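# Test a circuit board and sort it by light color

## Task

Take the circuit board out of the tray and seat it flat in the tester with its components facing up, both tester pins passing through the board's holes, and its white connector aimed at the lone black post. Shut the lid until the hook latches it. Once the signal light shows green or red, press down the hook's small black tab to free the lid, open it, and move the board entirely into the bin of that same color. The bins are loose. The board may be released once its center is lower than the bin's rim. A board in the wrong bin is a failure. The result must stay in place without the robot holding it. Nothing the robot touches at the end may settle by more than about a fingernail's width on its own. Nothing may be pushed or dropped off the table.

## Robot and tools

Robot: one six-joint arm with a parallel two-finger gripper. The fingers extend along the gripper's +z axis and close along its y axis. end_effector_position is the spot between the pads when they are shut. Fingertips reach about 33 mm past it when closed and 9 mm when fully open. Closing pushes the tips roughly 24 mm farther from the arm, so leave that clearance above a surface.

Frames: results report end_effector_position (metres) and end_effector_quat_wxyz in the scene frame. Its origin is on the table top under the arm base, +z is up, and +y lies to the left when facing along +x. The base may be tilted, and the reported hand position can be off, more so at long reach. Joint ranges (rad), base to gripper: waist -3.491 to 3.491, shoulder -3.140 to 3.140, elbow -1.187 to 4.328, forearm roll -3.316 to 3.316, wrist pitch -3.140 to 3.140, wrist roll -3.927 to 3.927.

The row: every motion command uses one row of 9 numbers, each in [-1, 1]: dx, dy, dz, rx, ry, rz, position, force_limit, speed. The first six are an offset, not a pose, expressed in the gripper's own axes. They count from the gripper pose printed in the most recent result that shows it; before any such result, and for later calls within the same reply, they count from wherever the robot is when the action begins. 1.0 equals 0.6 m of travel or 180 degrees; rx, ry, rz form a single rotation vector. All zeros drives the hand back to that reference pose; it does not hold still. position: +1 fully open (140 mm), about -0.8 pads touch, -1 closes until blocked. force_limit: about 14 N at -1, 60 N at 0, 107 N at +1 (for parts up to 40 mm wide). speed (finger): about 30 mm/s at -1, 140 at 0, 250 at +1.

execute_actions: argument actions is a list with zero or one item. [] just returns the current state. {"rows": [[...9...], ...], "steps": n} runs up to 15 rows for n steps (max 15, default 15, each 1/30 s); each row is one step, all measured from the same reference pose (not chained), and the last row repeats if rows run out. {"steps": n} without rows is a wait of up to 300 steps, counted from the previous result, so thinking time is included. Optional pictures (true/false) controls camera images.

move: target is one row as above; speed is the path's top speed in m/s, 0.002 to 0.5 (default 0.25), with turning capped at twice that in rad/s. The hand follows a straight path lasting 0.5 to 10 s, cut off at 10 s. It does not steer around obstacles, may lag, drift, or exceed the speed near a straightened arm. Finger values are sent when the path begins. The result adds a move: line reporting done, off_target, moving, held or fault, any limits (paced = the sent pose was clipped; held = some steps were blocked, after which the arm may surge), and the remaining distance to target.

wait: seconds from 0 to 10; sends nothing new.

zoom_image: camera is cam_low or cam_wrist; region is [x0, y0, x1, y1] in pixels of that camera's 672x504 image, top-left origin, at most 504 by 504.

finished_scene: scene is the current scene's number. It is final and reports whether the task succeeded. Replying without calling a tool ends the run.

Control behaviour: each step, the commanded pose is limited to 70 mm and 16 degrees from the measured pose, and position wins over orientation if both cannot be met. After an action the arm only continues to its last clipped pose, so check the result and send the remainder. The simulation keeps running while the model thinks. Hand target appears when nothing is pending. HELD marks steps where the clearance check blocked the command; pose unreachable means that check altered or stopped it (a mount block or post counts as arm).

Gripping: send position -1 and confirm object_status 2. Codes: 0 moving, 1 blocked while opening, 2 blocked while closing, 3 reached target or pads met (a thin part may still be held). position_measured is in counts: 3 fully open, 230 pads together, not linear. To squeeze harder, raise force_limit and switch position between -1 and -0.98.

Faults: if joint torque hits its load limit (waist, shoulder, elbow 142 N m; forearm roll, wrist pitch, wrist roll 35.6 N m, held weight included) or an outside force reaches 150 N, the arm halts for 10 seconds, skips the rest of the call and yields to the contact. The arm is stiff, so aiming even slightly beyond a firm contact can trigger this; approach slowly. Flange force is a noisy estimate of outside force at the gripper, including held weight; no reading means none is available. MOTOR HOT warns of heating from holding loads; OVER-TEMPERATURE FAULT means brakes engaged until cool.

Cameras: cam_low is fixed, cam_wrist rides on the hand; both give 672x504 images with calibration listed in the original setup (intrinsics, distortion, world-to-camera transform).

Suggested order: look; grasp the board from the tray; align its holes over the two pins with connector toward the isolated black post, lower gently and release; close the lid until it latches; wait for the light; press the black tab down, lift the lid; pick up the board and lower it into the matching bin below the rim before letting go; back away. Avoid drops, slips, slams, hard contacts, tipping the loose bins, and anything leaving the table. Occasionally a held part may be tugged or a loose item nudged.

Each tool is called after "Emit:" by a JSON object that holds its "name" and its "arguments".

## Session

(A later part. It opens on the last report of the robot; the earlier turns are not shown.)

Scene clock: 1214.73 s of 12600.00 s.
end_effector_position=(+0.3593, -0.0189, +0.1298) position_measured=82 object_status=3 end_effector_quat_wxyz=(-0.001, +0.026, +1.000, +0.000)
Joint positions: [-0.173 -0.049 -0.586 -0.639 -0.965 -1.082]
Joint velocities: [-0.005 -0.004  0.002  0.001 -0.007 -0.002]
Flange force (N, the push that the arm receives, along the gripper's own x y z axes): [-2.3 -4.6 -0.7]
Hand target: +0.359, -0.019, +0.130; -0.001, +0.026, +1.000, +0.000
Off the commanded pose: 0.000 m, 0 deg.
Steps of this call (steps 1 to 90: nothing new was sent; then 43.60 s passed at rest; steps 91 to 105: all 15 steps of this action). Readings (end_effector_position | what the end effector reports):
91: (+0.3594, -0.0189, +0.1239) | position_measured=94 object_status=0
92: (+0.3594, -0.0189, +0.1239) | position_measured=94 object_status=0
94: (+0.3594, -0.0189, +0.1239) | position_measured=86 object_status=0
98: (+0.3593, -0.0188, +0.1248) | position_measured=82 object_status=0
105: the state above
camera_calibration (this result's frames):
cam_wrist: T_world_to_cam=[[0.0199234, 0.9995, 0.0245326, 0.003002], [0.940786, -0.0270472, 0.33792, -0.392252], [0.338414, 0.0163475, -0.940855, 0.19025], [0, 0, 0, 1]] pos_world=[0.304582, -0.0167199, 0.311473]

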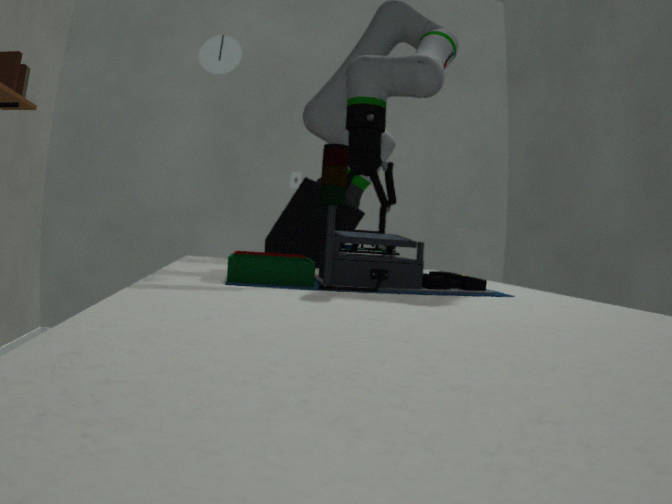

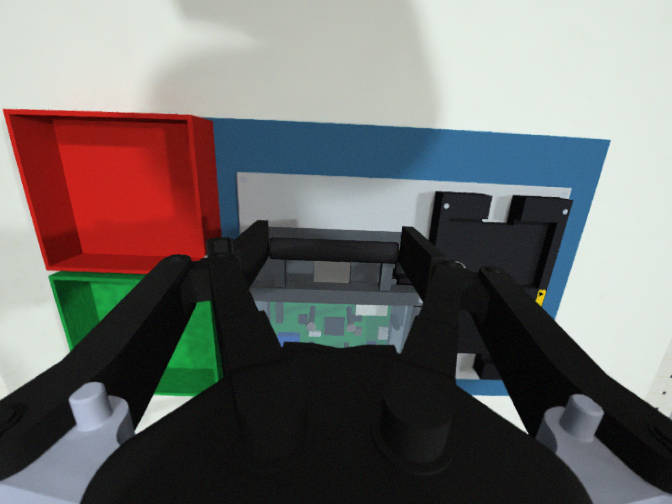

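Emit:
{"name": "execute_actions", "arguments": {"actions": [{"rows": [[0.001,0,-0.001,0,0,0,0.37,-0.6,-0.8],[0.002,0,-0.002,0,0,0,0.37,-0.6,-0.8],[0.0025,0,-0.0027,0,0,0,0.37,-0.6,-0.8],[0.0025,0,-0.0027,0,0,0,-1,-0.6,-0.8]], "steps": 15}], "pictures": false}}

Emit:
{"name": "move", "arguments": {"target": [0.001, 0, 0.02, 0, 0, 0, -1, -0.6, -0.8], "speed": 0.02}}

Emit:
{"name": "zoom_image", "arguments": {"camera": "cam_low", "region": [325, 200, 435, 275]}}

Emit:
{"name": "zoom_image", "arguments": {"camera": "cam_wrist", "region": [300, 210, 450, 330]}}

Scene clock: 1239.13 s of 12600.00 s.
end_effector_position=(+0.3579, -0.0189, +0.1315) position_measured=94 object_status=0 end_effector_quat_wxyz=(-0.001, +0.026, +1.000, +0.000)
Joint positions: [-0.175 -0.055 -0.589 -0.638 -0.969 -1.082]
Joint velocities: [-0.001 -0.    -0.001  0.    -0.001 -0.   ]
Flange force (N, the push that the arm receives, along the gripper's own x y z axes): [-6.9 -5.8 1.3]
Hand target: +0.358, -0.019, +0.131; -0.001, +0.026, +1.000, +0.000
Off the commanded pose: 0.000 m, 0 deg.
Steps of this call (steps 1 to 90: nothing new was sent; then 20.90 s passed at rest; steps 91 to 105: all 15 steps of this action). Readings (end_effector_position | what the end effector reports):
91: (+0.3594, -0.0189, +0.1300) | position_measured=82 object_status=3
92: (+0.3593, -0.0189, +0.1303) | position_measured=82 object_status=3
94: (+0.3585, -0.0188, +0.1311) | position_measured=82 object_status=0
98: (+0.3580, -0.0189, +0.1315) | position_measured=92 object_status=0
105: the state above

Scene clock: 1240.20 s of 12600.00 s.
end_effector_position=(+0.3572, -0.0188, +0.1195) position_measured=94 object_status=2 end_effector_quat_wxyz=(-0.001, +0.026, +1.000, +0.000)
Joint positions: [-0.16  -0.034 -0.596 -0.651 -0.938 -1.073]
Joint velocities: [-0.     0.001 -0.002 -0.     0.002  0.001]
Flange force (N, the push that the arm receives, along the gripper's own x y z axes): [2.5 -1.9 -23.4]
Hand target: +0.357, -0.019, +0.119; -0.001, +0.026, +1.000, +0.000
Off the commanded pose: 0.000 m, 0 deg.
move: done
camera_calibration (this result's frames):
cam_wrist: T_world_to_cam=[[0.0198039, 0.999503, 0.0245181, 0.00321093], [0.940788, -0.0269299, 0.337924, -0.386781], [0.338417, 0.0163741, -0.940854, 0.181237], [0, 0, 0, 1]] pos_world=[0.302481, -0.0165929, 0.301141]

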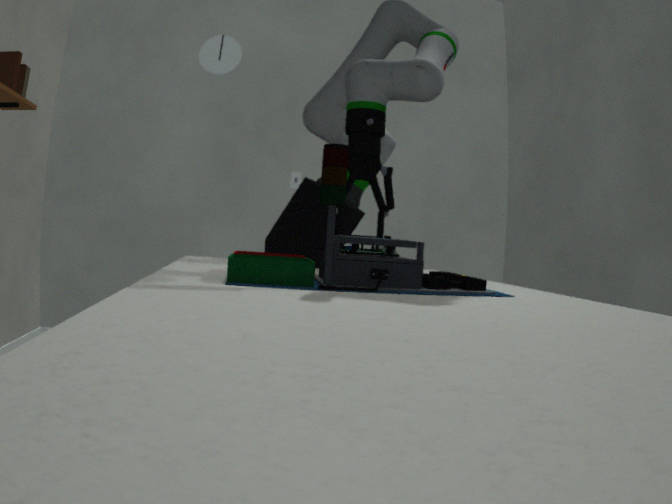

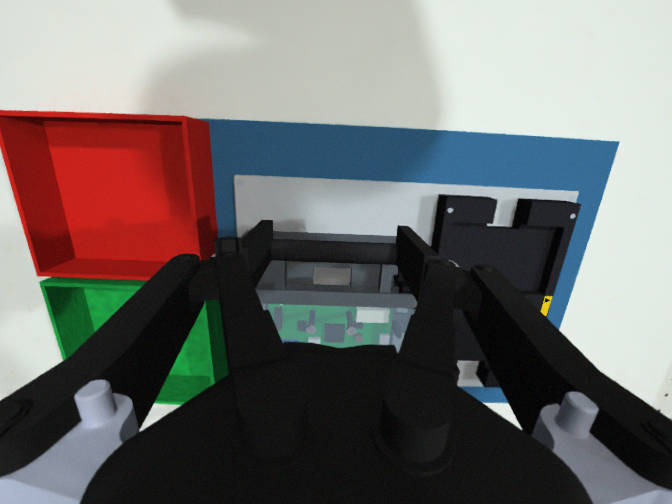

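Region (325, 200, 435, 275) of cam_low's 672x504 image, scaled by 4.582, with more detail than that image has; it fills the top 344 rows of this view, and the rest is white.

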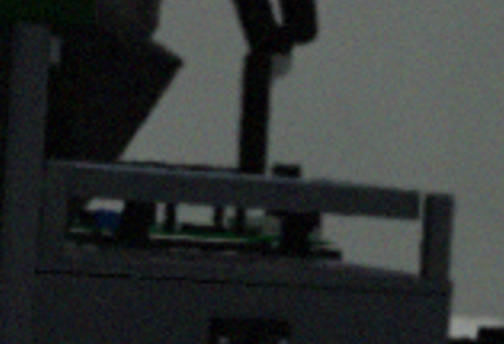

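Region (300, 210, 450, 330) of cam_wrist's 672x504 image, scaled by 3.360, with more detail than that image has; it fills the top 403 rows of this view, and the rest is white.

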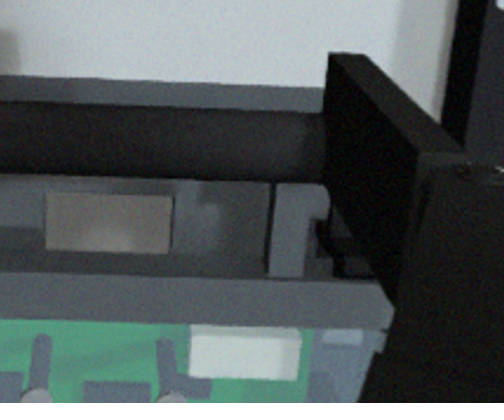

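Emit:
{"name": "move", "arguments": {"target": [0, 0, 0.004, 0, 0, 0, -1, -0.6, -0.8], "speed": 0.01}}

Emit:
{"name": "zoom_image", "arguments": {"camera": "cam_low", "region": [310, 135, 435, 275]}}

Emit:
{"name": "zoom_image", "arguments": {"camera": "cam_wrist", "region": [300, 210, 450, 330]}}

Scene clock: 1247.47 s of 12600.00 s.
end_effector_position=(+0.3572, -0.0188, +0.1171) position_measured=94 object_status=2 end_effector_quat_wxyz=(-0.001, +0.026, +1.000, +0.000)
Joint positions: [-0.157 -0.029 -0.597 -0.654 -0.931 -1.071]
Joint velocities: [ 0.001  0.    -0.001  0.002  0.001  0.   ]
Flange force (N, the push that the arm receives, along the gripper's own x y z axes): [6.6 -1.2 -30.2]
Hand target: +0.357, -0.019, +0.117; -0.001, +0.026, +1.000, +0.000
Off the commanded pose: 0.000 m, 0 deg.
After step 90, 3.57 s passed at rest.
move: done
camera_calibration (this result's frames):
cam_wrist: T_world_to_cam=[[0.0197883, 0.999503, 0.0245308, 0.00326349], [0.940792, -0.0269193, 0.337914, -0.385963], [0.338407, 0.0163917, -0.940857, 0.178992], [0, 0, 0, 1]] pos_world=[0.302474, -0.0165857, 0.298748]

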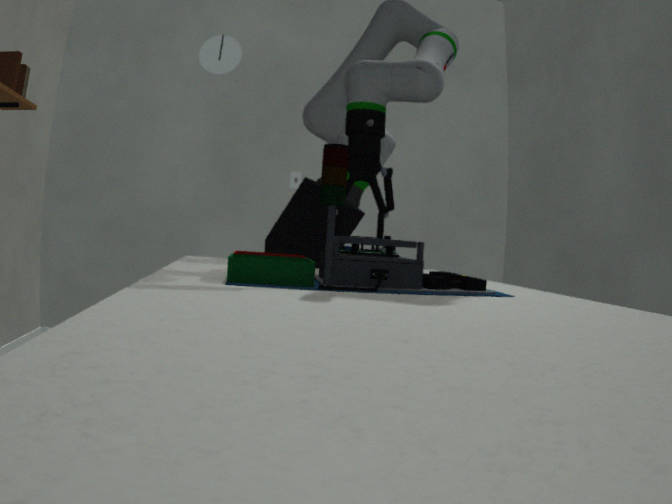

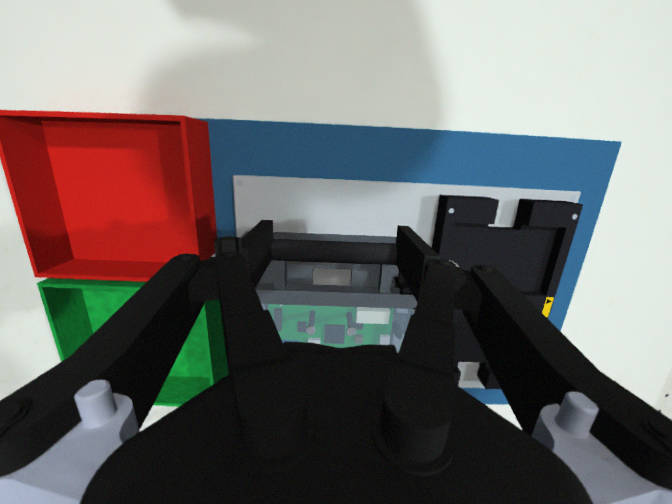

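Region (310, 135, 435, 275) of cam_low's 672x504 image, scaled by 3.600, with more detail than that image has; it fills the left 450 columns of this view, and the rest is white.

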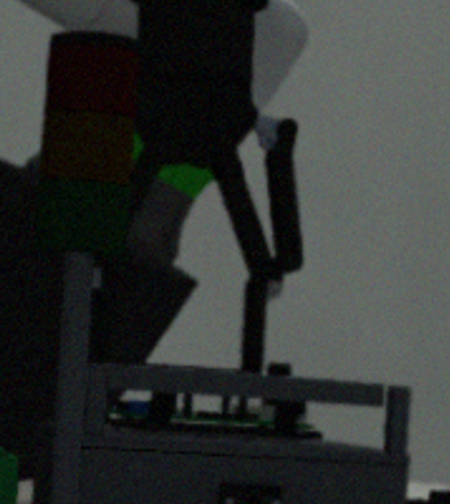

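Region (300, 210, 450, 330) of cam_wrist's 672x504 image, scaled by 3.360, with more detail than that image has; it fills the top 403 rows of this view, and the rest is white.

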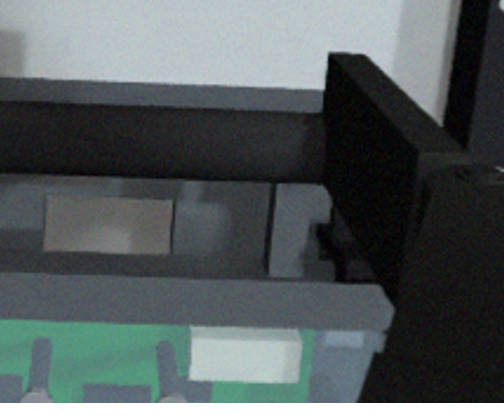

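Emit:
{"name": "move", "arguments": {"target": [0.0002, 0, 0.003, 0, 0, 0, -1, -0.6, -0.8], "speed": 0.01}}

Emit:
{"name": "zoom_image", "arguments": {"camera": "cam_low", "region": [310, 135, 435, 275]}}

Emit:
{"name": "zoom_image", "arguments": {"camera": "cam_wrist", "region": [300, 210, 450, 330]}}

Scene clock: 1254.17 s of 12600.00 s.
end_effector_position=(+0.3571, -0.0187, +0.1154) position_measured=94 object_status=2 end_effector_quat_wxyz=(-0.001, +0.026, +1.000, +0.000)
Joint positions: [-0.155 -0.026 -0.599 -0.656 -0.927 -1.07 ]
Joint velocities: [ 0.002  0.001 -0.     0.001  0.001  0.   ]
Flange force (N, the push that the arm receives, along the gripper's own x y z axes): [8.6 3.9 -55.1]
Hand target: +0.357, -0.019, +0.115; -0.001, +0.026, +1.000, +0.000
Off the commanded pose: 0.000 m, 0 deg.
After step 90, 3.00 s passed at rest.
move: done
camera_calibration (this result's frames):
cam_wrist: T_world_to_cam=[[0.0197128, 0.999505, 0.024518, 0.00332468], [0.940774, -0.026845, 0.337969, -0.38529], [0.33846, 0.0164036, -0.940838, 0.177353], [0, 0, 0, 1]] pos_world=[0.302378, -0.0165753, 0.296994]

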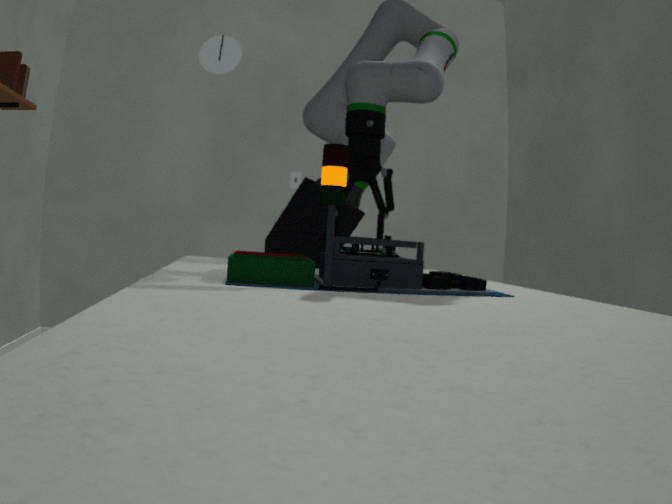

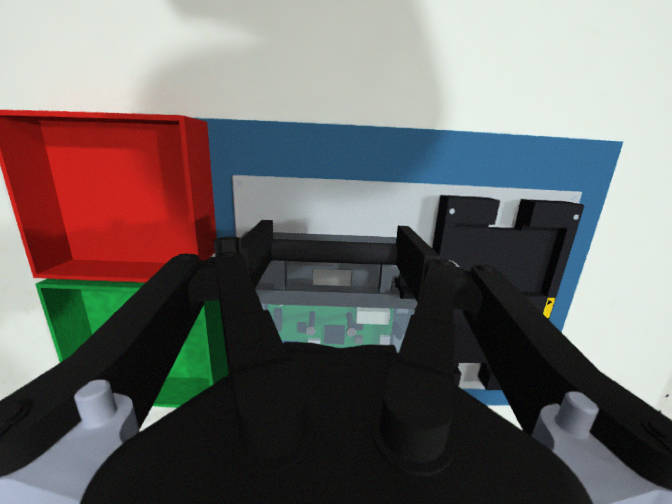

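Region (310, 135, 435, 275) of cam_low's 672x504 image, scaled by 3.600, with more detail than that image has; it fills the left 450 columns of this view, and the rest is white.

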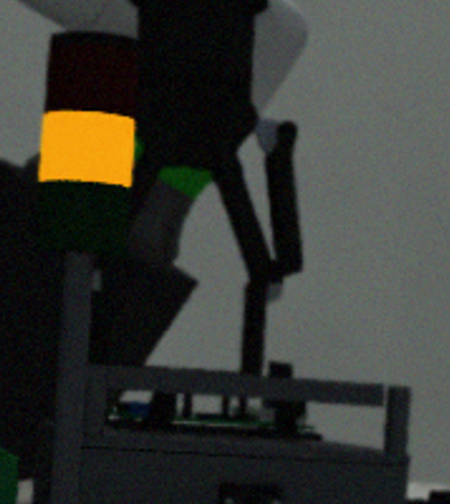

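Region (300, 210, 450, 330) of cam_wrist's 672x504 image, scaled by 3.360, with more detail than that image has; it fills the top 403 rows of this view, and the rest is white.

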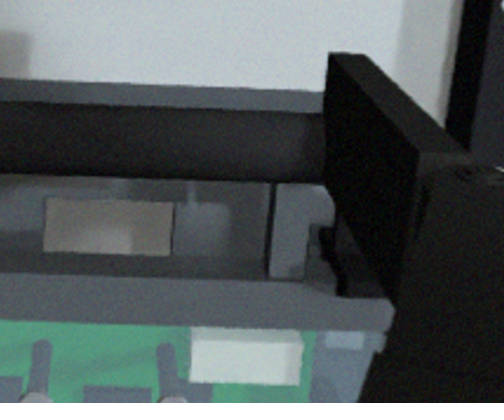

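Emit:
{"name": "execute_actions", "arguments": {"actions": [{"rows": [[0,0,-0.0006,0,0,0,-1,-0.6,-0.8],[0,0,-0.0012,0,0,0,-1,-0.6,-0.8],[0,0,-0.0016,0,0,0,-1,-0.6,-0.8],[0,0,-0.0016,0,0,0,0.37,-0.6,-0.8],[0,0,-0.0016,0,0,0,0.37,-0.6,-0.8],[0,0,-0.0016,0,0,0,0.37,-0.6,-0.8],[0,0,-0.0016,0,0,0,0.37,-0.6,-0.8],[0,0,-0.003,0,0,0,0.37,-0.6,-0.8],[0,0,-0.007,0,0,0,0.37,-0.6,-0.8],[-0.001,0,-0.012,0,0,0,0.37,-0.6,-0.8],[-0.003,0,-0.018,0,0,0,0.37,-0.6,-0.8],[-0.006,0,-0.024,0,0,0,0.37,-0.6,-0.8],[-0.01,0,-0.029,0,0,0,1,-0.6,0],[-0.013,0,-0.032,0,0,0,1,-0.6,0],[-0.015,0,-0.033,0,0,0,1,-0.6,0]], "steps": 15}], "pictures": false}}

Emit:
{"name": "execute_actions", "arguments": {"actions": [{"steps": 15}]}}

Emit:
{"name": "zoom_image", "arguments": {"camera": "cam_wrist", "region": [340, 200, 460, 300]}}

Scene clock: 1288.43 s of 12600.00 s.
end_effector_position=(+0.3624, -0.0192, +0.1308) position_measured=70 object_status=0 end_effector_quat_wxyz=(-0.001, +0.026, +1.000, -0.000)
Joint positions: [-0.173 -0.046 -0.578 -0.638 -0.968 -1.084]
Joint velocities: [-0.08  -0.035  0.171  0.084 -0.196 -0.078]
Flange force (N, the push that the arm receives, along the gripper's own x y z axes): [1.7 -3.6 -9.3]
Hand target: +0.366, -0.019, +0.135; -0.001, +0.026, +1.000, -0.000
Off the commanded pose: 0.006 m, 0 deg.
Steps of this call (steps 1 to 440: nothing new was sent; then 19.10 s passed at rest; steps 441 to 455: all 15 steps of this action). Readings (end_effector_position | what the end effector reports):
441: (+0.3571, -0.0187, +0.1153) | position_measured=94 object_status=2
442: (+0.3571, -0.0187, +0.1155) | position_measured=94 object_status=2
444: (+0.3570, -0.0187, +0.1158) | position_measured=94 object_status=0
448: (+0.3569, -0.0187, +0.1162) | position_measured=84 object_status=0
455: the state above

Scene clock: 1288.93 s of 12600.00 s.
end_effector_position=(+0.3661, -0.0194, +0.1351) position_measured=3 object_status=3 end_effector_quat_wxyz=(-0.001, +0.026, +1.000, -0.000)
Joint positions: [-0.178 -0.046 -0.567 -0.633 -0.98  -1.089]
Joint velocities: [-0.    -0.    -0.002  0.001 -0.     0.   ]
Flange force (N, the push that the arm receives, along the gripper's own x y z axes): [-2.5 -1.7 0.2]
Hand target: +0.366, -0.019, +0.135; -0.001, +0.026, +1.000, -0.000
Off the commanded pose: 0.000 m, 0 deg.
Steps of this call (steps 1 to 15: nothing new was sent). Readings (end_effector_position | what the end effector reports):
1: (+0.3641, -0.0193, +0.1328) | position_measured=62 object_status=0
2: (+0.3652, -0.0193, +0.1340) | position_measured=54 object_status=0
4: (+0.3659, -0.0194, +0.1348) | position_measured=39 object_status=0
8: (+0.3661, -0.0194, +0.1350) | position_measured=9 object_status=0
15: the state above
camera_calibration (this result's frames):
cam_wrist: T_world_to_cam=[[0.0198256, 0.999512, 0.02412, 0.00330217], [0.940691, -0.0268202, 0.338203, -0.400378], [0.338685, 0.0159844, -0.940764, 0.192759], [0, 0, 0, 1]] pos_world=[0.311282, -0.0171199, 0.31667]

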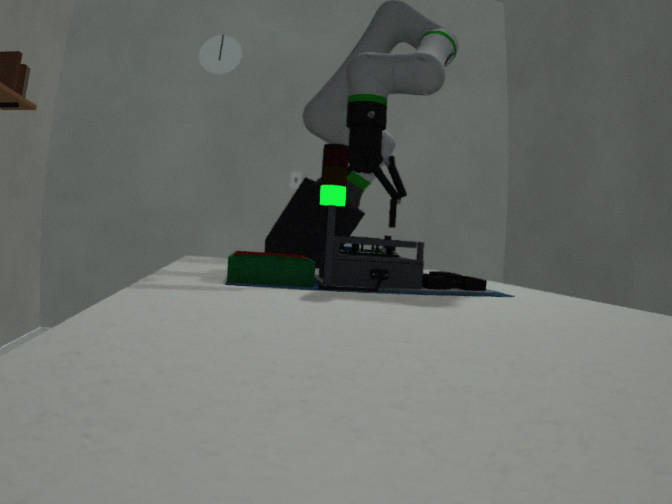

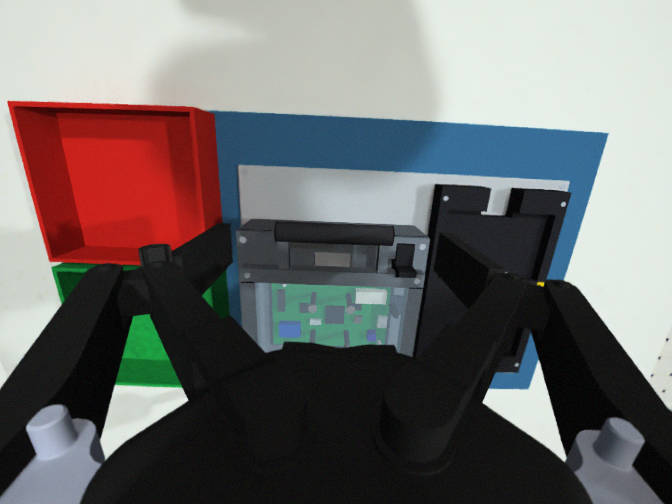

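Region (340, 200, 460, 300) of cam_wrist's 672x504 image, scaled by 4.200, with more detail than that image has.

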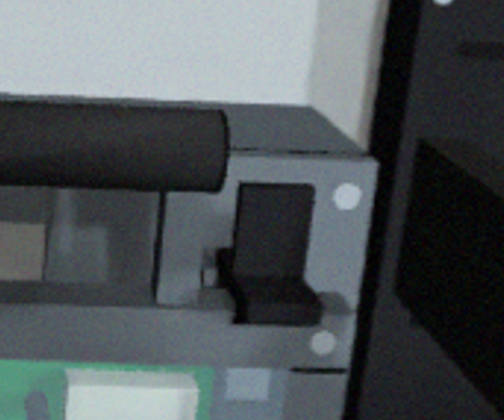

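Emit:
{"name": "move", "arguments": {"target": [0.004, 0, 0.031, 0, 0, 0, 0.55, -0.6, 0.3], "speed": 0.06}}

Emit:
{"name": "move", "arguments": {"target": [0, 0, 0.0105, 0, 0, 0, 0.55, -0.6, 0.3], "speed": 0.015}}

Emit:
{"name": "zoom_image", "arguments": {"camera": "cam_wrist", "region": [330, 210, 460, 320]}}

Emit:
{"name": "zoom_image", "arguments": {"camera": "cam_low", "region": [325, 200, 435, 275]}}

Scene clock: 1341.37 s of 12600.00 s.
end_effector_position=(+0.3637, -0.0192, +0.1165) position_measured=59 object_status=3 end_effector_quat_wxyz=(-0.001, +0.026, +1.000, -0.000)
Joint positions: [-0.154 -0.016 -0.582 -0.653 -0.931 -1.075]
Joint velocities: [ 0.001  0.001 -0.001  0.001  0.001  0.   ]
Flange force (N, the push that the arm receives, along the gripper's own x y z axes): [-4.0 -4.2 -0.3]
Hand target: +0.364, -0.019, +0.116; -0.001, +0.026, +1.000, -0.000
Off the commanded pose: 0.000 m, 0 deg.
After step 90, 48.70 s passed at rest.
move: done
camera_calibration (this result's frames):
cam_wrist: T_world_to_cam=[[0.0196974, 0.999513, 0.0241876, 0.0036423], [0.940684, -0.026723, 0.33823, -0.391831], [0.338711, 0.0160906, -0.940753, 0.176088], [0, 0, 0, 1]] pos_world=[0.308874, -0.0169448, 0.298095]

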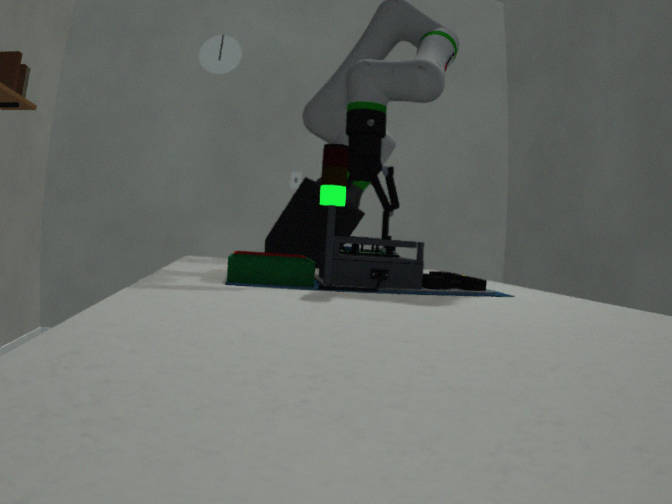

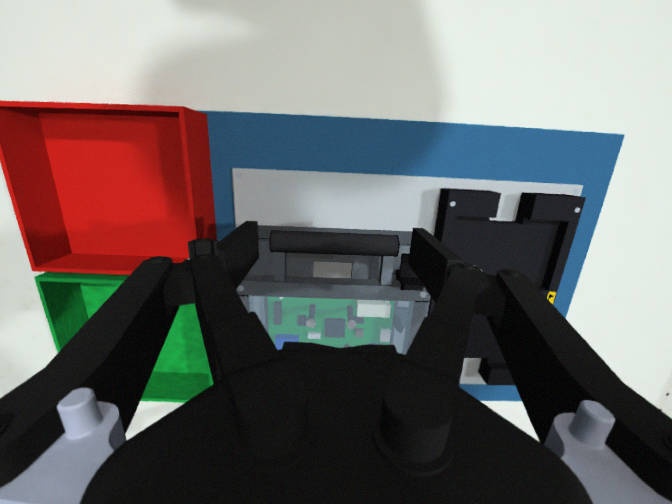

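Scene clock: 1342.07 s of 12600.00 s.
end_effector_position=(+0.3636, -0.0192, +0.1102) position_measured=59 object_status=3 end_effector_quat_wxyz=(-0.001, +0.026, +1.000, -0.000)
Joint positions: [-0.146 -0.003 -0.585 -0.66  -0.915 -1.07 ]
Joint velocities: [ 0.002  0.001 -0.     0.001  0.001  0.   ]
Flange force (N, the push that the arm receives, along the gripper's own x y z axes): [6.5 -2.7 -11.2]
Hand target: +0.364, -0.019, +0.110; -0.001, +0.026, +1.000, -0.000
Off the commanded pose: 0.000 m, 0 deg.
move: done
camera_calibration (this result's frames):
cam_wrist: T_world_to_cam=[[0.0196756, 0.999513, 0.0242197, 0.00377641], [0.940696, -0.0267128, 0.338198, -0.389674], [0.33868, 0.0161291, -0.940763, 0.170195], [0, 0, 0, 1]] pos_world=[0.308848, -0.016929, 0.291809]

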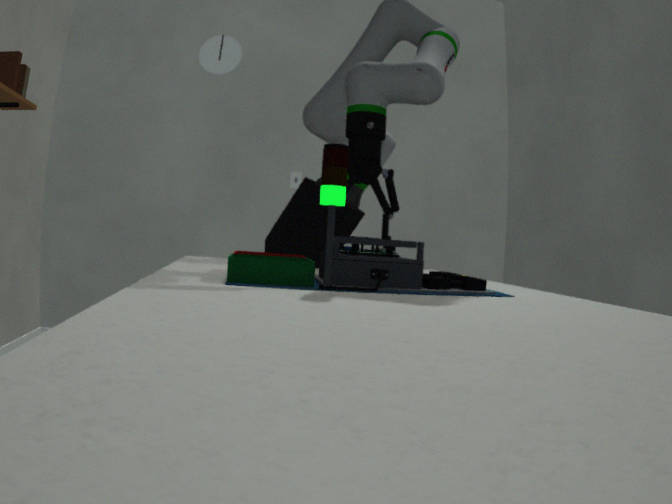

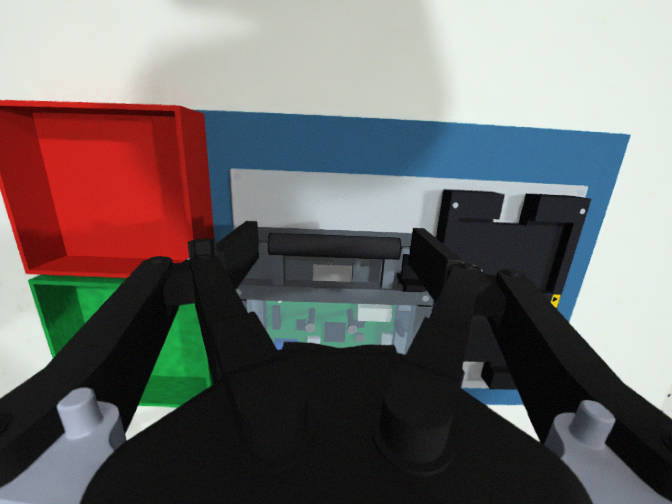

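Region (330, 210, 460, 320) of cam_wrist's 672x504 image, scaled by 3.877, with more detail than that image has; it fills the top 426 rows of this view, and the rest is white.

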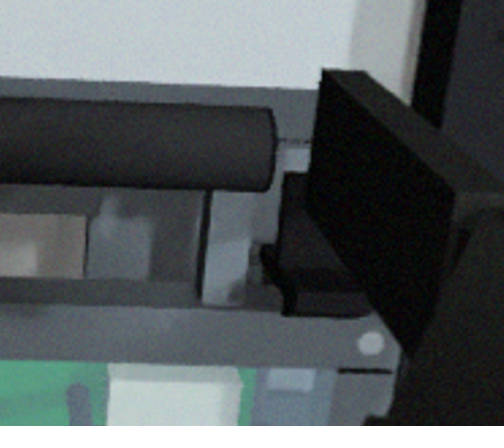

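Region (325, 200, 435, 275) of cam_low's 672x504 image, scaled by 4.582, with more detail than that image has; it fills the top 344 rows of this view, and the rest is white.

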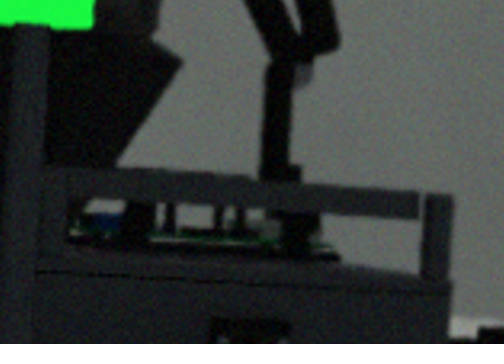

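Emit:
{"name": "move", "arguments": {"target": [0.003, 0, 0.0033, 0, 0, 0, 0.55, -0.6, 0.3], "speed": 0.012}}

Emit:
{"name": "zoom_image", "arguments": {"camera": "cam_wrist", "region": [240, 200, 460, 330]}}

Emit:
{"name": "zoom_image", "arguments": {"camera": "cam_low", "region": [325, 200, 435, 275]}}

Scene clock: 1350.33 s of 12600.00 s.
end_effector_position=(+0.3619, -0.0191, +0.1082) position_measured=59 object_status=3 end_effector_quat_wxyz=(-0.001, +0.026, +1.000, -0.000)
Joint positions: [-0.144 -0.002 -0.59  -0.663 -0.91  -1.067]
Joint velocities: [-0.    -0.    -0.001 -0.     0.     0.   ]
Flange force (N, the push that the arm receives, along the gripper's own x y z axes): [-4.8 -2.1 -5.5]
Hand target: +0.362, -0.019, +0.108; -0.001, +0.026, +1.000, -0.000
Off the commanded pose: 0.000 m, 0 deg.
After step 90, 4.57 s passed at rest.
move: done
camera_calibration (this result's frames):
cam_wrist: T_world_to_cam=[[0.0196541, 0.999513, 0.0242228, 0.00376576], [0.94069, -0.0266939, 0.338216, -0.387328], [0.338698, 0.0161388, -0.940757, 0.168938], [0, 0, 0, 1]] pos_world=[0.307063, -0.0168297, 0.289839]

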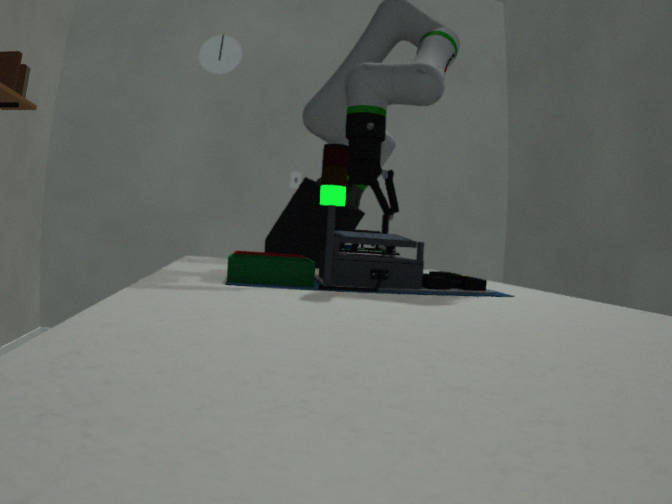

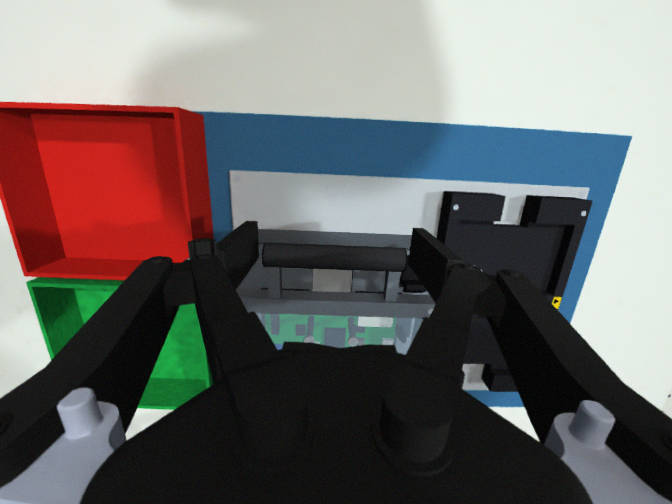

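Region (240, 200, 460, 330) of cam_wrist's 672x504 image, scaled by 2.291, with more detail than that image has; it fills the top 298 rows of this view, and the rest is white.

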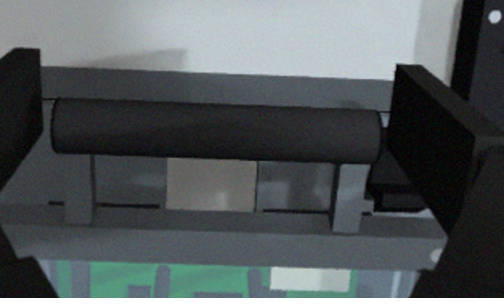

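Region (325, 200, 435, 275) of cam_low's 672x504 image, scaled by 4.582, with more detail than that image has; it fills the top 344 rows of this view, and the rest is white.

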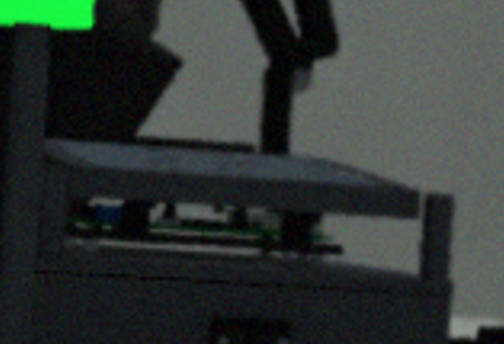

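Emit:
{"name": "execute_actions", "arguments": {"actions": [{"rows": [[0,0,-0.001,0,0,0,0.55,-0.9,-0.3],[0,0,-0.004,0,0,0,0.55,-0.9,-0.3],[0,0,-0.008,0,0,0,0.55,-0.9,-0.3],[0,0,-0.013,0,0,0,0.55,-0.9,-0.3],[0,0,-0.018,0,0,0,0.55,-0.9,-0.3],[0,0,-0.0225,0,0,0,0.4,-0.9,-0.3],[0,0,-0.0255,0,0,0,0.4,-0.9,-0.3],[0,0,-0.0272,0,0,0,0.4,-0.9,-0.3],[0,0,-0.0272,0,0,0,0.4,-0.9,-0.3],[0,0,-0.0272,0,0,0,0.4,-0.9,-0.3],[0,0,-0.0272,0,0,0,-1,-0.9,-0.7]], "steps": 15}], "pictures": false}}

Emit:
{"name": "execute_actions", "arguments": {"actions": [{"steps": 7}], "pictures": false}}

Emit:
{"name": "execute_actions", "arguments": {"actions": [{"rows": [[-0.00011,0,-0.00171,0,0,0,-1,-0.9,-0.7],[-0.00051,0,-0.00651,0,0,0,-1,-0.9,-0.7],[-0.00125,0,-0.01388,0,0,0,-1,-0.9,-0.7],[-0.00248,0,-0.0233,0,0,0,-1,-0.9,-0.7],[-0.00432,0,-0.03423,0,0,0,-1,-0.9,-0.7],[-0.00686,0,-0.04618,0,0,0,-1,-0.9,-0.7],[-0.01008,0,-0.05864,0,0,0,-1,-0.9,-0.7],[-0.01395,0,-0.07113,0,0,0,-1,-0.9,-0.7],[-0.01835,0,-0.08323,0,0,0,-1,-0.9,-0.7],[-0.02303,0,-0.0945,0,0,0,-1,-0.9,-0.7],[-0.02771,0,-0.10455,0,0,0,-1,-0.9,-0.7],[-0.03202,0,-0.11301,0,0,0,-1,-0.9,-0.7],[-0.03558,0,-0.11952,0,0,0,-1,-0.9,-0.7],[-0.03798,0,-0.1237,0,0,0,-1,-0.9,-0.7],[-0.03885,0,-0.12517,0,0,0,-1,-0.9,-0.7]], "steps": 15}], "pictures": false}}

Emit:
{"name": "execute_actions", "arguments": {"actions": [{"steps": 6}], "pictures": false}}

Emit:
{"name": "execute_actions", "arguments": {"actions": [{"rows": [[-0.00082,0,-0.00151,0,0,0,-1,-0.9,-0.7],[-0.00316,0,-0.00572,0,0,0,-1,-0.9,-0.7],[-0.0069,0,-0.01212,0,0,0,-1,-0.9,-0.7],[-0.01193,0,-0.02017,0,0,0,-1,-0.9,-0.7],[-0.01814,0,-0.02936,0,0,0,-1,-0.9,-0.7],[-0.02538,0,-0.03918,0,0,0,-1,-0.9,-0.7],[-0.03349,0,-0.04917,0,0,0,-1,-0.9,-0.7],[-0.0422,0,-0.05894,0,0,0,-1,-0.9,-0.7],[-0.05121,0,-0.06811,0,0,0,-1,-0.9,-0.7],[-0.06015,0,-0.07643,0,0,0,-1,-0.9,-0.7],[-0.06858,0,-0.08364,0,0,0,-1,-0.9,-0.7],[-0.07601,0,-0.08955,0,0,0,-1,-0.9,-0.7],[-0.08195,0,-0.09399,0,0,0,-1,-0.9,-0.7],[-0.08587,0,-0.09678,0,0,0,-1,-0.9,-0.7],[-0.08727,0,-0.09777,0,0,0,-1,-0.9,-0.7]], "steps": 15}], "pictures": false}}

Emit:
{"name": "execute_actions", "arguments": {"actions": [{"steps": 6}], "pictures": false}}

Emit:
{"name": "execute_actions", "arguments": {"actions": [{"rows": [[-0.00137,0,-0.00103,0,0,0,-1,-0.9,-0.7],[-0.00525,0,-0.00389,0,0,0,-1,-0.9,-0.7],[-0.01131,0,-0.00816,0,0,0,-1,-0.9,-0.7],[-0.01922,0,-0.01341,0,0,0,-1,-0.9,-0.7],[-0.02868,0,-0.01919,0,0,0,-1,-0.9,-0.7],[-0.03936,0,-0.02512,0,0,0,-1,-0.9,-0.7],[-0.05087,0,-0.03085,0,0,0,-1,-0.9,-0.7],[-0.06286,0,-0.03613,0,0,0,-1,-0.9,-0.7],[-0.07487,0,-0.04074,0,0,0,-1,-0.9,-0.7],[-0.08645,0,-0.04461,0,0,0,-1,-0.9,-0.7],[-0.09711,0,-0.04767,0,0,0,-1,-0.9,-0.7],[-0.10632,0,-0.04996,0,0,0,-1,-0.9,-0.7],[-0.11356,0,-0.05155,0,0,0,-1,-0.9,-0.7],[-0.11828,0,-0.05247,0,0,0,-1,-0.9,-0.7],[-0.11997,0,-0.05278,0,0,0,-1,-0.9,-0.7]], "steps": 15}], "pictures": false}}

Emit:
{"name": "execute_actions", "arguments": {"actions": [{"steps": 6}], "pictures": false}}

Emit:
{"name": "execute_actions", "arguments": {"actions": [{"rows": [[-0.00167,0,-0.00037,0,0,0,-1,-0.9,-0.7],[-0.00639,0,-0.00137,0,0,0,-1,-0.9,-0.7],[-0.01367,0,-0.00274,0,0,0,-1,-0.9,-0.7],[-0.02304,0,-0.00423,0,0,0,-1,-0.9,-0.7],[-0.03405,0,-0.00556,0,0,0,-1,-0.9,-0.7],[-0.04621,0,-0.00653,0,0,0,-1,-0.9,-0.7],[-0.05907,0,-0.00698,0,0,0,-1,-0.9,-0.7],[-0.07216,0,-0.0068,0,0,0,-1,-0.9,-0.7],[-0.085,0,-0.00603,0,0,0,-1,-0.9,-0.7],[-0.09714,0,-0.00474,0,0,0,-1,-0.9,-0.7],[-0.1081,0,-0.00311,0,0,0,-1,-0.9,-0.7],[-0.11744,0,-0.00138,0,0,0,-1,-0.9,-0.7],[-0.12468,0,0.00019,0,0,0,-1,-0.9,-0.7],[-0.12937,0,0.00131,0,0,0,-1,-0.9,-0.7],[-0.13103,0,0.00172,0,0,0,-1,-0.9,-0.7]], "steps": 15}], "pictures": false}}

Emit:
{"name": "execute_actions", "arguments": {"actions": [{"steps": 7}]}}

Scene clock: 1470.83 s of 12600.00 s.
end_effector_position=(+0.3618, -0.0191, +0.1245) position_measured=91 object_status=0 end_effector_quat_wxyz=(-0.001, +0.026, +1.000, -0.000)
Joint positions: [-0.165 -0.035 -0.583 -0.644 -0.951 -1.08 ]
Joint velocities: [-0.002 -0.001  0.    -0.001 -0.002 -0.001]
Flange force (N, the push that the arm receives, along the gripper's own x y z axes): [-4.0 -2.4 -0.2]
Hand target: +0.362, -0.019, +0.125; -0.001, +0.026, +1.000, -0.000
Off the commanded pose: 0.000 m, 0 deg.
Steps of this call (steps 1 to 90: nothing new was sent; then 117.00 s passed at rest; steps 91 to 105: all 15 steps of this action). Readings (end_effector_position | what the end effector reports):
91: (+0.3618, -0.0191, +0.1082) | position_measured=59 object_status=3
92: (+0.3619, -0.0190, +0.1083) | position_measured=59 object_status=3
94: (+0.3616, -0.0190, +0.1106) | position_measured=59 object_status=3
98: (+0.3618, -0.0191, +0.1200) | position_measured=69 object_status=0
105: the state above

Scene clock: 1471.07 s of 12600.00 s.
end_effector_position=(+0.3619, -0.0191, +0.1245) position_measured=93 object_status=2 end_effector_quat_wxyz=(-0.001, +0.026, +1.000, -0.000)
Joint positions: [-0.165 -0.035 -0.583 -0.644 -0.952 -1.08 ]
Joint velocities: [ 0.001 -0.     0.     0.002 -0.     0.   ]
Flange force (N, the push that the arm receives, along the gripper's own x y z axes): [-1.1 -2.5 2.3]
Hand target: +0.362, -0.019, +0.125; -0.001, +0.026, +1.000, -0.000
Off the commanded pose: 0.000 m, 0 deg.
Steps of this call (steps 1 to 7: nothing new was sent). Readings (end_effector_position | what the end effector reports):
1: (+0.3618, -0.0191, +0.1245) | position_measured=93 object_status=0
2: (+0.3618, -0.0191, +0.1245) | position_measured=93 object_status=0
4: (+0.3619, -0.0191, +0.1245) | position_measured=93 object_status=0
7: the state above

Scene clock: 1471.57 s of 12600.00 s.
end_effector_position=(+0.3808, -0.0208, +0.1903) position_measured=93 object_status=2 end_effector_quat_wxyz=(-0.000, +0.026, +1.000, -0.001)
Joint positions: [-0.246 -0.102 -0.488 -0.585 -1.124 -1.121]
Joint velocities: [-0.167 -0.04   0.308  0.087 -0.372 -0.064]
Flange force (N, the push that the arm receives, along the gripper's own x y z axes): [15.1 18.5 -6.1]
Hand target: +0.385, -0.021, +0.199; -0.000, +0.026, +1.000, -0.001
Off the commanded pose: 0.010 m, 0 deg.
Steps of this call (steps 1 to 15: all 15 steps of this action). Readings (end_effector_position | what the end effector reports):
1: (+0.3619, -0.0191, +0.1246) | position_measured=93 object_status=2
2: (+0.3619, -0.0191, +0.1252) | position_measured=93 object_status=2
4: (+0.3623, -0.0192, +0.1288) | position_measured=93 object_status=2
8: (+0.3653, -0.0196, +0.1468) | position_measured=93 object_status=2
15: the state above

Scene clock: 1471.77 s of 12600.00 s.
end_effector_position=(+0.3851, -0.0209, +0.1992) position_measured=93 object_status=2 end_effector_quat_wxyz=(-0.000, +0.026, +1.000, -0.001)
Joint positions: [-0.257 -0.104 -0.468 -0.581 -1.148 -1.125]
Joint velocities: [-0.001 -0.     0.005  0.001 -0.007 -0.001]
Flange force (N, the push that the arm receives, along the gripper's own x y z axes): [-3.3 13.9 8.2]
Hand target: +0.385, -0.021, +0.199; -0.000, +0.026, +1.000, -0.001
Off the commanded pose: 0.001 m, 0 deg.
Steps of this call (steps 1 to 6: nothing new was sent). Readings (end_effector_position | what the end effector reports):
1: (+0.3829, -0.0208, +0.1945) | position_measured=93 object_status=2
2: (+0.3842, -0.0209, +0.1972) | position_measured=93 object_status=2
4: (+0.3851, -0.0209, +0.1989) | position_measured=93 object_status=2
6: the state above

Scene clock: 1472.27 s of 12600.00 s.
end_effector_position=(+0.4284, -0.0234, +0.2507) position_measured=93 object_status=2 end_effector_quat_wxyz=(+0.001, +0.026, +1.000, -0.002)
Joint positions: [-0.302 -0.067 -0.304 -0.554 -1.275 -1.159]
Joint velocities: [-0.069  0.176  0.432  0.035 -0.256 -0.081]
Flange force (N, the push that the arm receives, along the gripper's own x y z axes): [-1.0 18.6 -14.5]
Hand target: +0.437, -0.024, +0.258; +0.000, +0.026, +1.000, -0.001
Off the commanded pose: 0.011 m, 0 deg.
Steps of this call (steps 1 to 15: all 15 steps of this action). Readings (end_effector_position | what the end effector reports):
1: (+0.3852, -0.0208, +0.1993) | position_measured=93 object_status=2
2: (+0.3854, -0.0209, +0.1997) | position_measured=93 object_status=2
4: (+0.3873, -0.0210, +0.2029) | position_measured=93 object_status=2
8: (+0.3974, -0.0216, +0.2182) | position_measured=93 object_status=2
15: the state above

Scene clock: 1472.47 s of 12600.00 s.
end_effector_position=(+0.4370, -0.0238, +0.2576) position_measured=93 object_status=2 end_effector_quat_wxyz=(+0.000, +0.026, +1.000, -0.001)
Joint positions: [-0.307 -0.053 -0.272 -0.552 -1.294 -1.165]
Joint velocities: [-0.002  0.002  0.005  0.    -0.005 -0.001]
Flange force (N, the push that the arm receives, along the gripper's own x y z axes): [-1.9 20.6 3.4]
Hand target: +0.437, -0.024, +0.258; +0.000, +0.026, +1.000, -0.001
Off the commanded pose: 0.001 m, 0 deg.
Steps of this call (steps 1 to 6: nothing new was sent). Readings (end_effector_position | what the end effector reports):
1: (+0.4321, -0.0236, +0.2537) | position_measured=93 object_status=2
2: (+0.4348, -0.0237, +0.2558) | position_measured=93 object_status=2
4: (+0.4368, -0.0238, +0.2574) | position_measured=93 object_status=2
6: the state above

Scene clock: 1472.97 s of 12600.00 s.
end_effector_position=(+0.4968, -0.0271, +0.2866) position_measured=93 object_status=2 end_effector_quat_wxyz=(+0.002, +0.026, +1.000, -0.002)
Joint positions: [-0.311  0.046 -0.084 -0.541 -1.368 -1.21 ]
Joint velocities: [ 0.034  0.299  0.474  0.022 -0.144 -0.114]
Flange force (N, the push that the arm receives, along the gripper's own x y z axes): [2.0 28.4 -15.0]
Hand target: +0.508, -0.028, +0.289; +0.001, +0.026, +1.000, -0.002
Off the commanded pose: 0.012 m, 0 deg.
Steps of this call (steps 1 to 15: all 15 steps of this action). Readings (end_effector_position | what the end effector reports):
1: (+0.4371, -0.0238, +0.2576) | position_measured=93 object_status=2
2: (+0.4375, -0.0238, +0.2579) | position_measured=93 object_status=2
4: (+0.4404, -0.0240, +0.2600) | position_measured=93 object_status=2
8: (+0.4553, -0.0248, +0.2695) | position_measured=93 object_status=2
15: the state above

Scene clock: 1473.17 s of 12600.00 s.
end_effector_position=(+0.5083, -0.0276, +0.2892) position_measured=93 object_status=2 end_effector_quat_wxyz=(+0.001, +0.026, +1.000, -0.002)
Joint positions: [-0.308  0.07  -0.048 -0.539 -1.379 -1.218]
Joint velocities: [ 0.003  0.005  0.006 -0.003 -0.002 -0.002]
Flange force (N, the push that the arm receives, along the gripper's own x y z axes): [2.7 24.3 -16.2]
Hand target: +0.508, -0.028, +0.289; +0.001, +0.026, +1.000, -0.002
Off the commanded pose: 0.001 m, 0 deg.
Steps of this call (steps 1 to 6: nothing new was sent). Readings (end_effector_position | what the end effector reports):
1: (+0.5015, -0.0273, +0.2878) | position_measured=93 object_status=2
2: (+0.5050, -0.0275, +0.2886) | position_measured=93 object_status=2
4: (+0.5080, -0.0276, +0.2892) | position_measured=93 object_status=2
6: the state above

Scene clock: 1473.67 s of 12600.00 s.
end_effector_position=(+0.5747, -0.0308, +0.2904) position_measured=93 object_status=2 end_effector_quat_wxyz=(+0.003, +0.026, +1.000, -0.003)
Joint positions: [-0.281  0.202  0.136 -0.533 -1.407 -1.269]
Joint velocities: [ 0.083  0.351  0.444  0.013 -0.049 -0.119]
Flange force (N, the push that the arm receives, along the gripper's own x y z axes): [-10.5 19.3 -21.0]
Hand target: +0.586, -0.032, +0.288; +0.002, +0.026, +1.000, -0.002
Off the commanded pose: 0.012 m, 0 deg.
Steps of this call (steps 1 to 15: all 15 steps of this action). Readings (end_effector_position | what the end effector reports):
1: (+0.5084, -0.0276, +0.2892) | position_measured=93 object_status=2
2: (+0.5088, -0.0276, +0.2893) | position_measured=93 object_status=2
4: (+0.5123, -0.0278, +0.2900) | position_measured=93 object_status=2
8: (+0.5296, -0.0286, +0.2924) | position_measured=93 object_status=2
15: the state above

Scene clock: 1473.90 s of 12600.00 s.
end_effector_position=(+0.5861, -0.0315, +0.2883) position_measured=93 object_status=2 end_effector_quat_wxyz=(+0.002, +0.026, +1.000, -0.002)
Joint positions: [-0.275  0.228  0.17  -0.532 -1.412 -1.277]
Joint velocities: [-0.     0.004  0.003 -0.    -0.    -0.001]
Flange force (N, the push that the arm receives, along the gripper's own x y z axes): [1.3 22.4 -13.3]
Hand target: +0.586, -0.032, +0.288; +0.002, +0.026, +1.000, -0.002
Off the commanded pose: 0.001 m, 0 deg.
Steps of this call (steps 1 to 7: nothing new was sent). Readings (end_effector_position | what the end effector reports):
1: (+0.5795, -0.0311, +0.2896) | position_measured=93 object_status=2
2: (+0.5830, -0.0313, +0.2889) | position_measured=93 object_status=2
4: (+0.5857, -0.0315, +0.2883) | position_measured=93 object_status=2
7: the state above
camera_calibration (this result's frames):
cam_wrist: T_world_to_cam=[[0.0205696, 0.999589, 0.0199533, 0.00812357], [0.938795, -0.026175, 0.343479, -0.659856], [0.343861, 0.0116669, -0.938948, 0.258876], [0, 0, 0, 1]] pos_world=[0.530285, -0.0284122, 0.469556]

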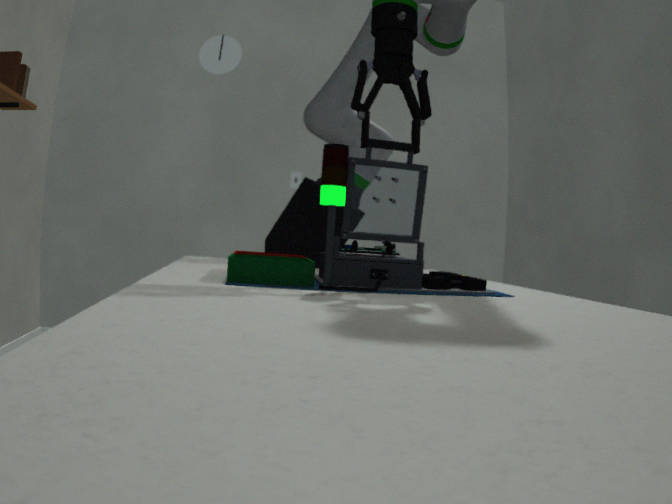

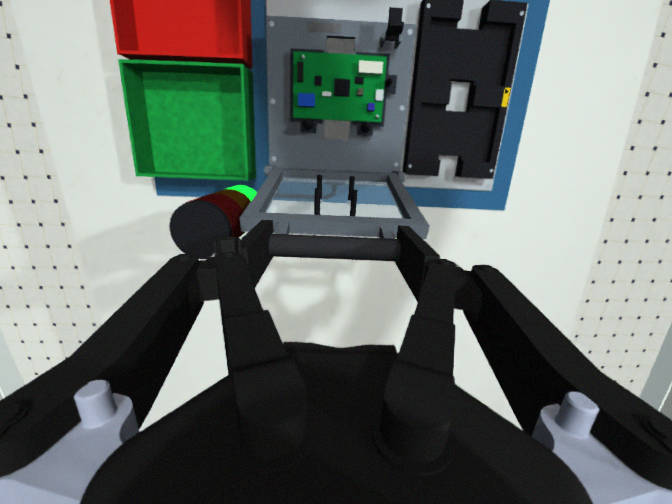

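Emit:
{"name": "zoom_image", "arguments": {"camera": "cam_wrist", "region": [90, 30, 290, 200]}}

Emit:
{"name": "zoom_image", "arguments": {"camera": "cam_wrist", "region": [260, 0, 430, 180]}}

Region (90, 30, 290, 200) of cam_wrist's 672x504 image, scaled by 2.520, with more detail than that image has; it fills the top 428 rows of this view, and the rest is white.

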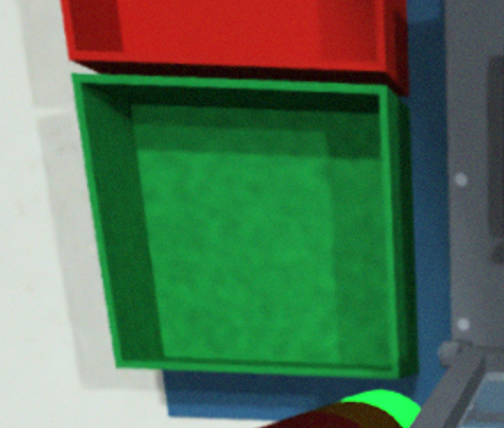

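Region (260, 0, 430, 180) of cam_wrist's 672x504 image, scaled by 2.800, with more detail than that image has.

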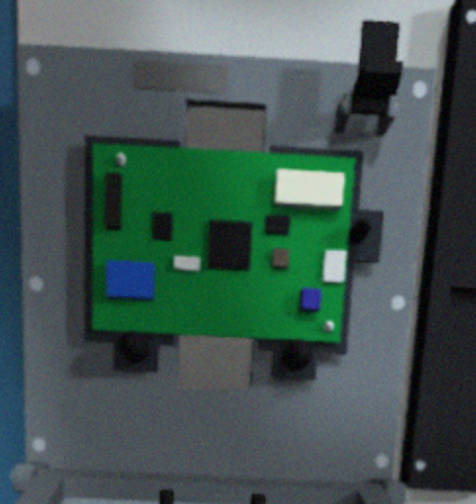

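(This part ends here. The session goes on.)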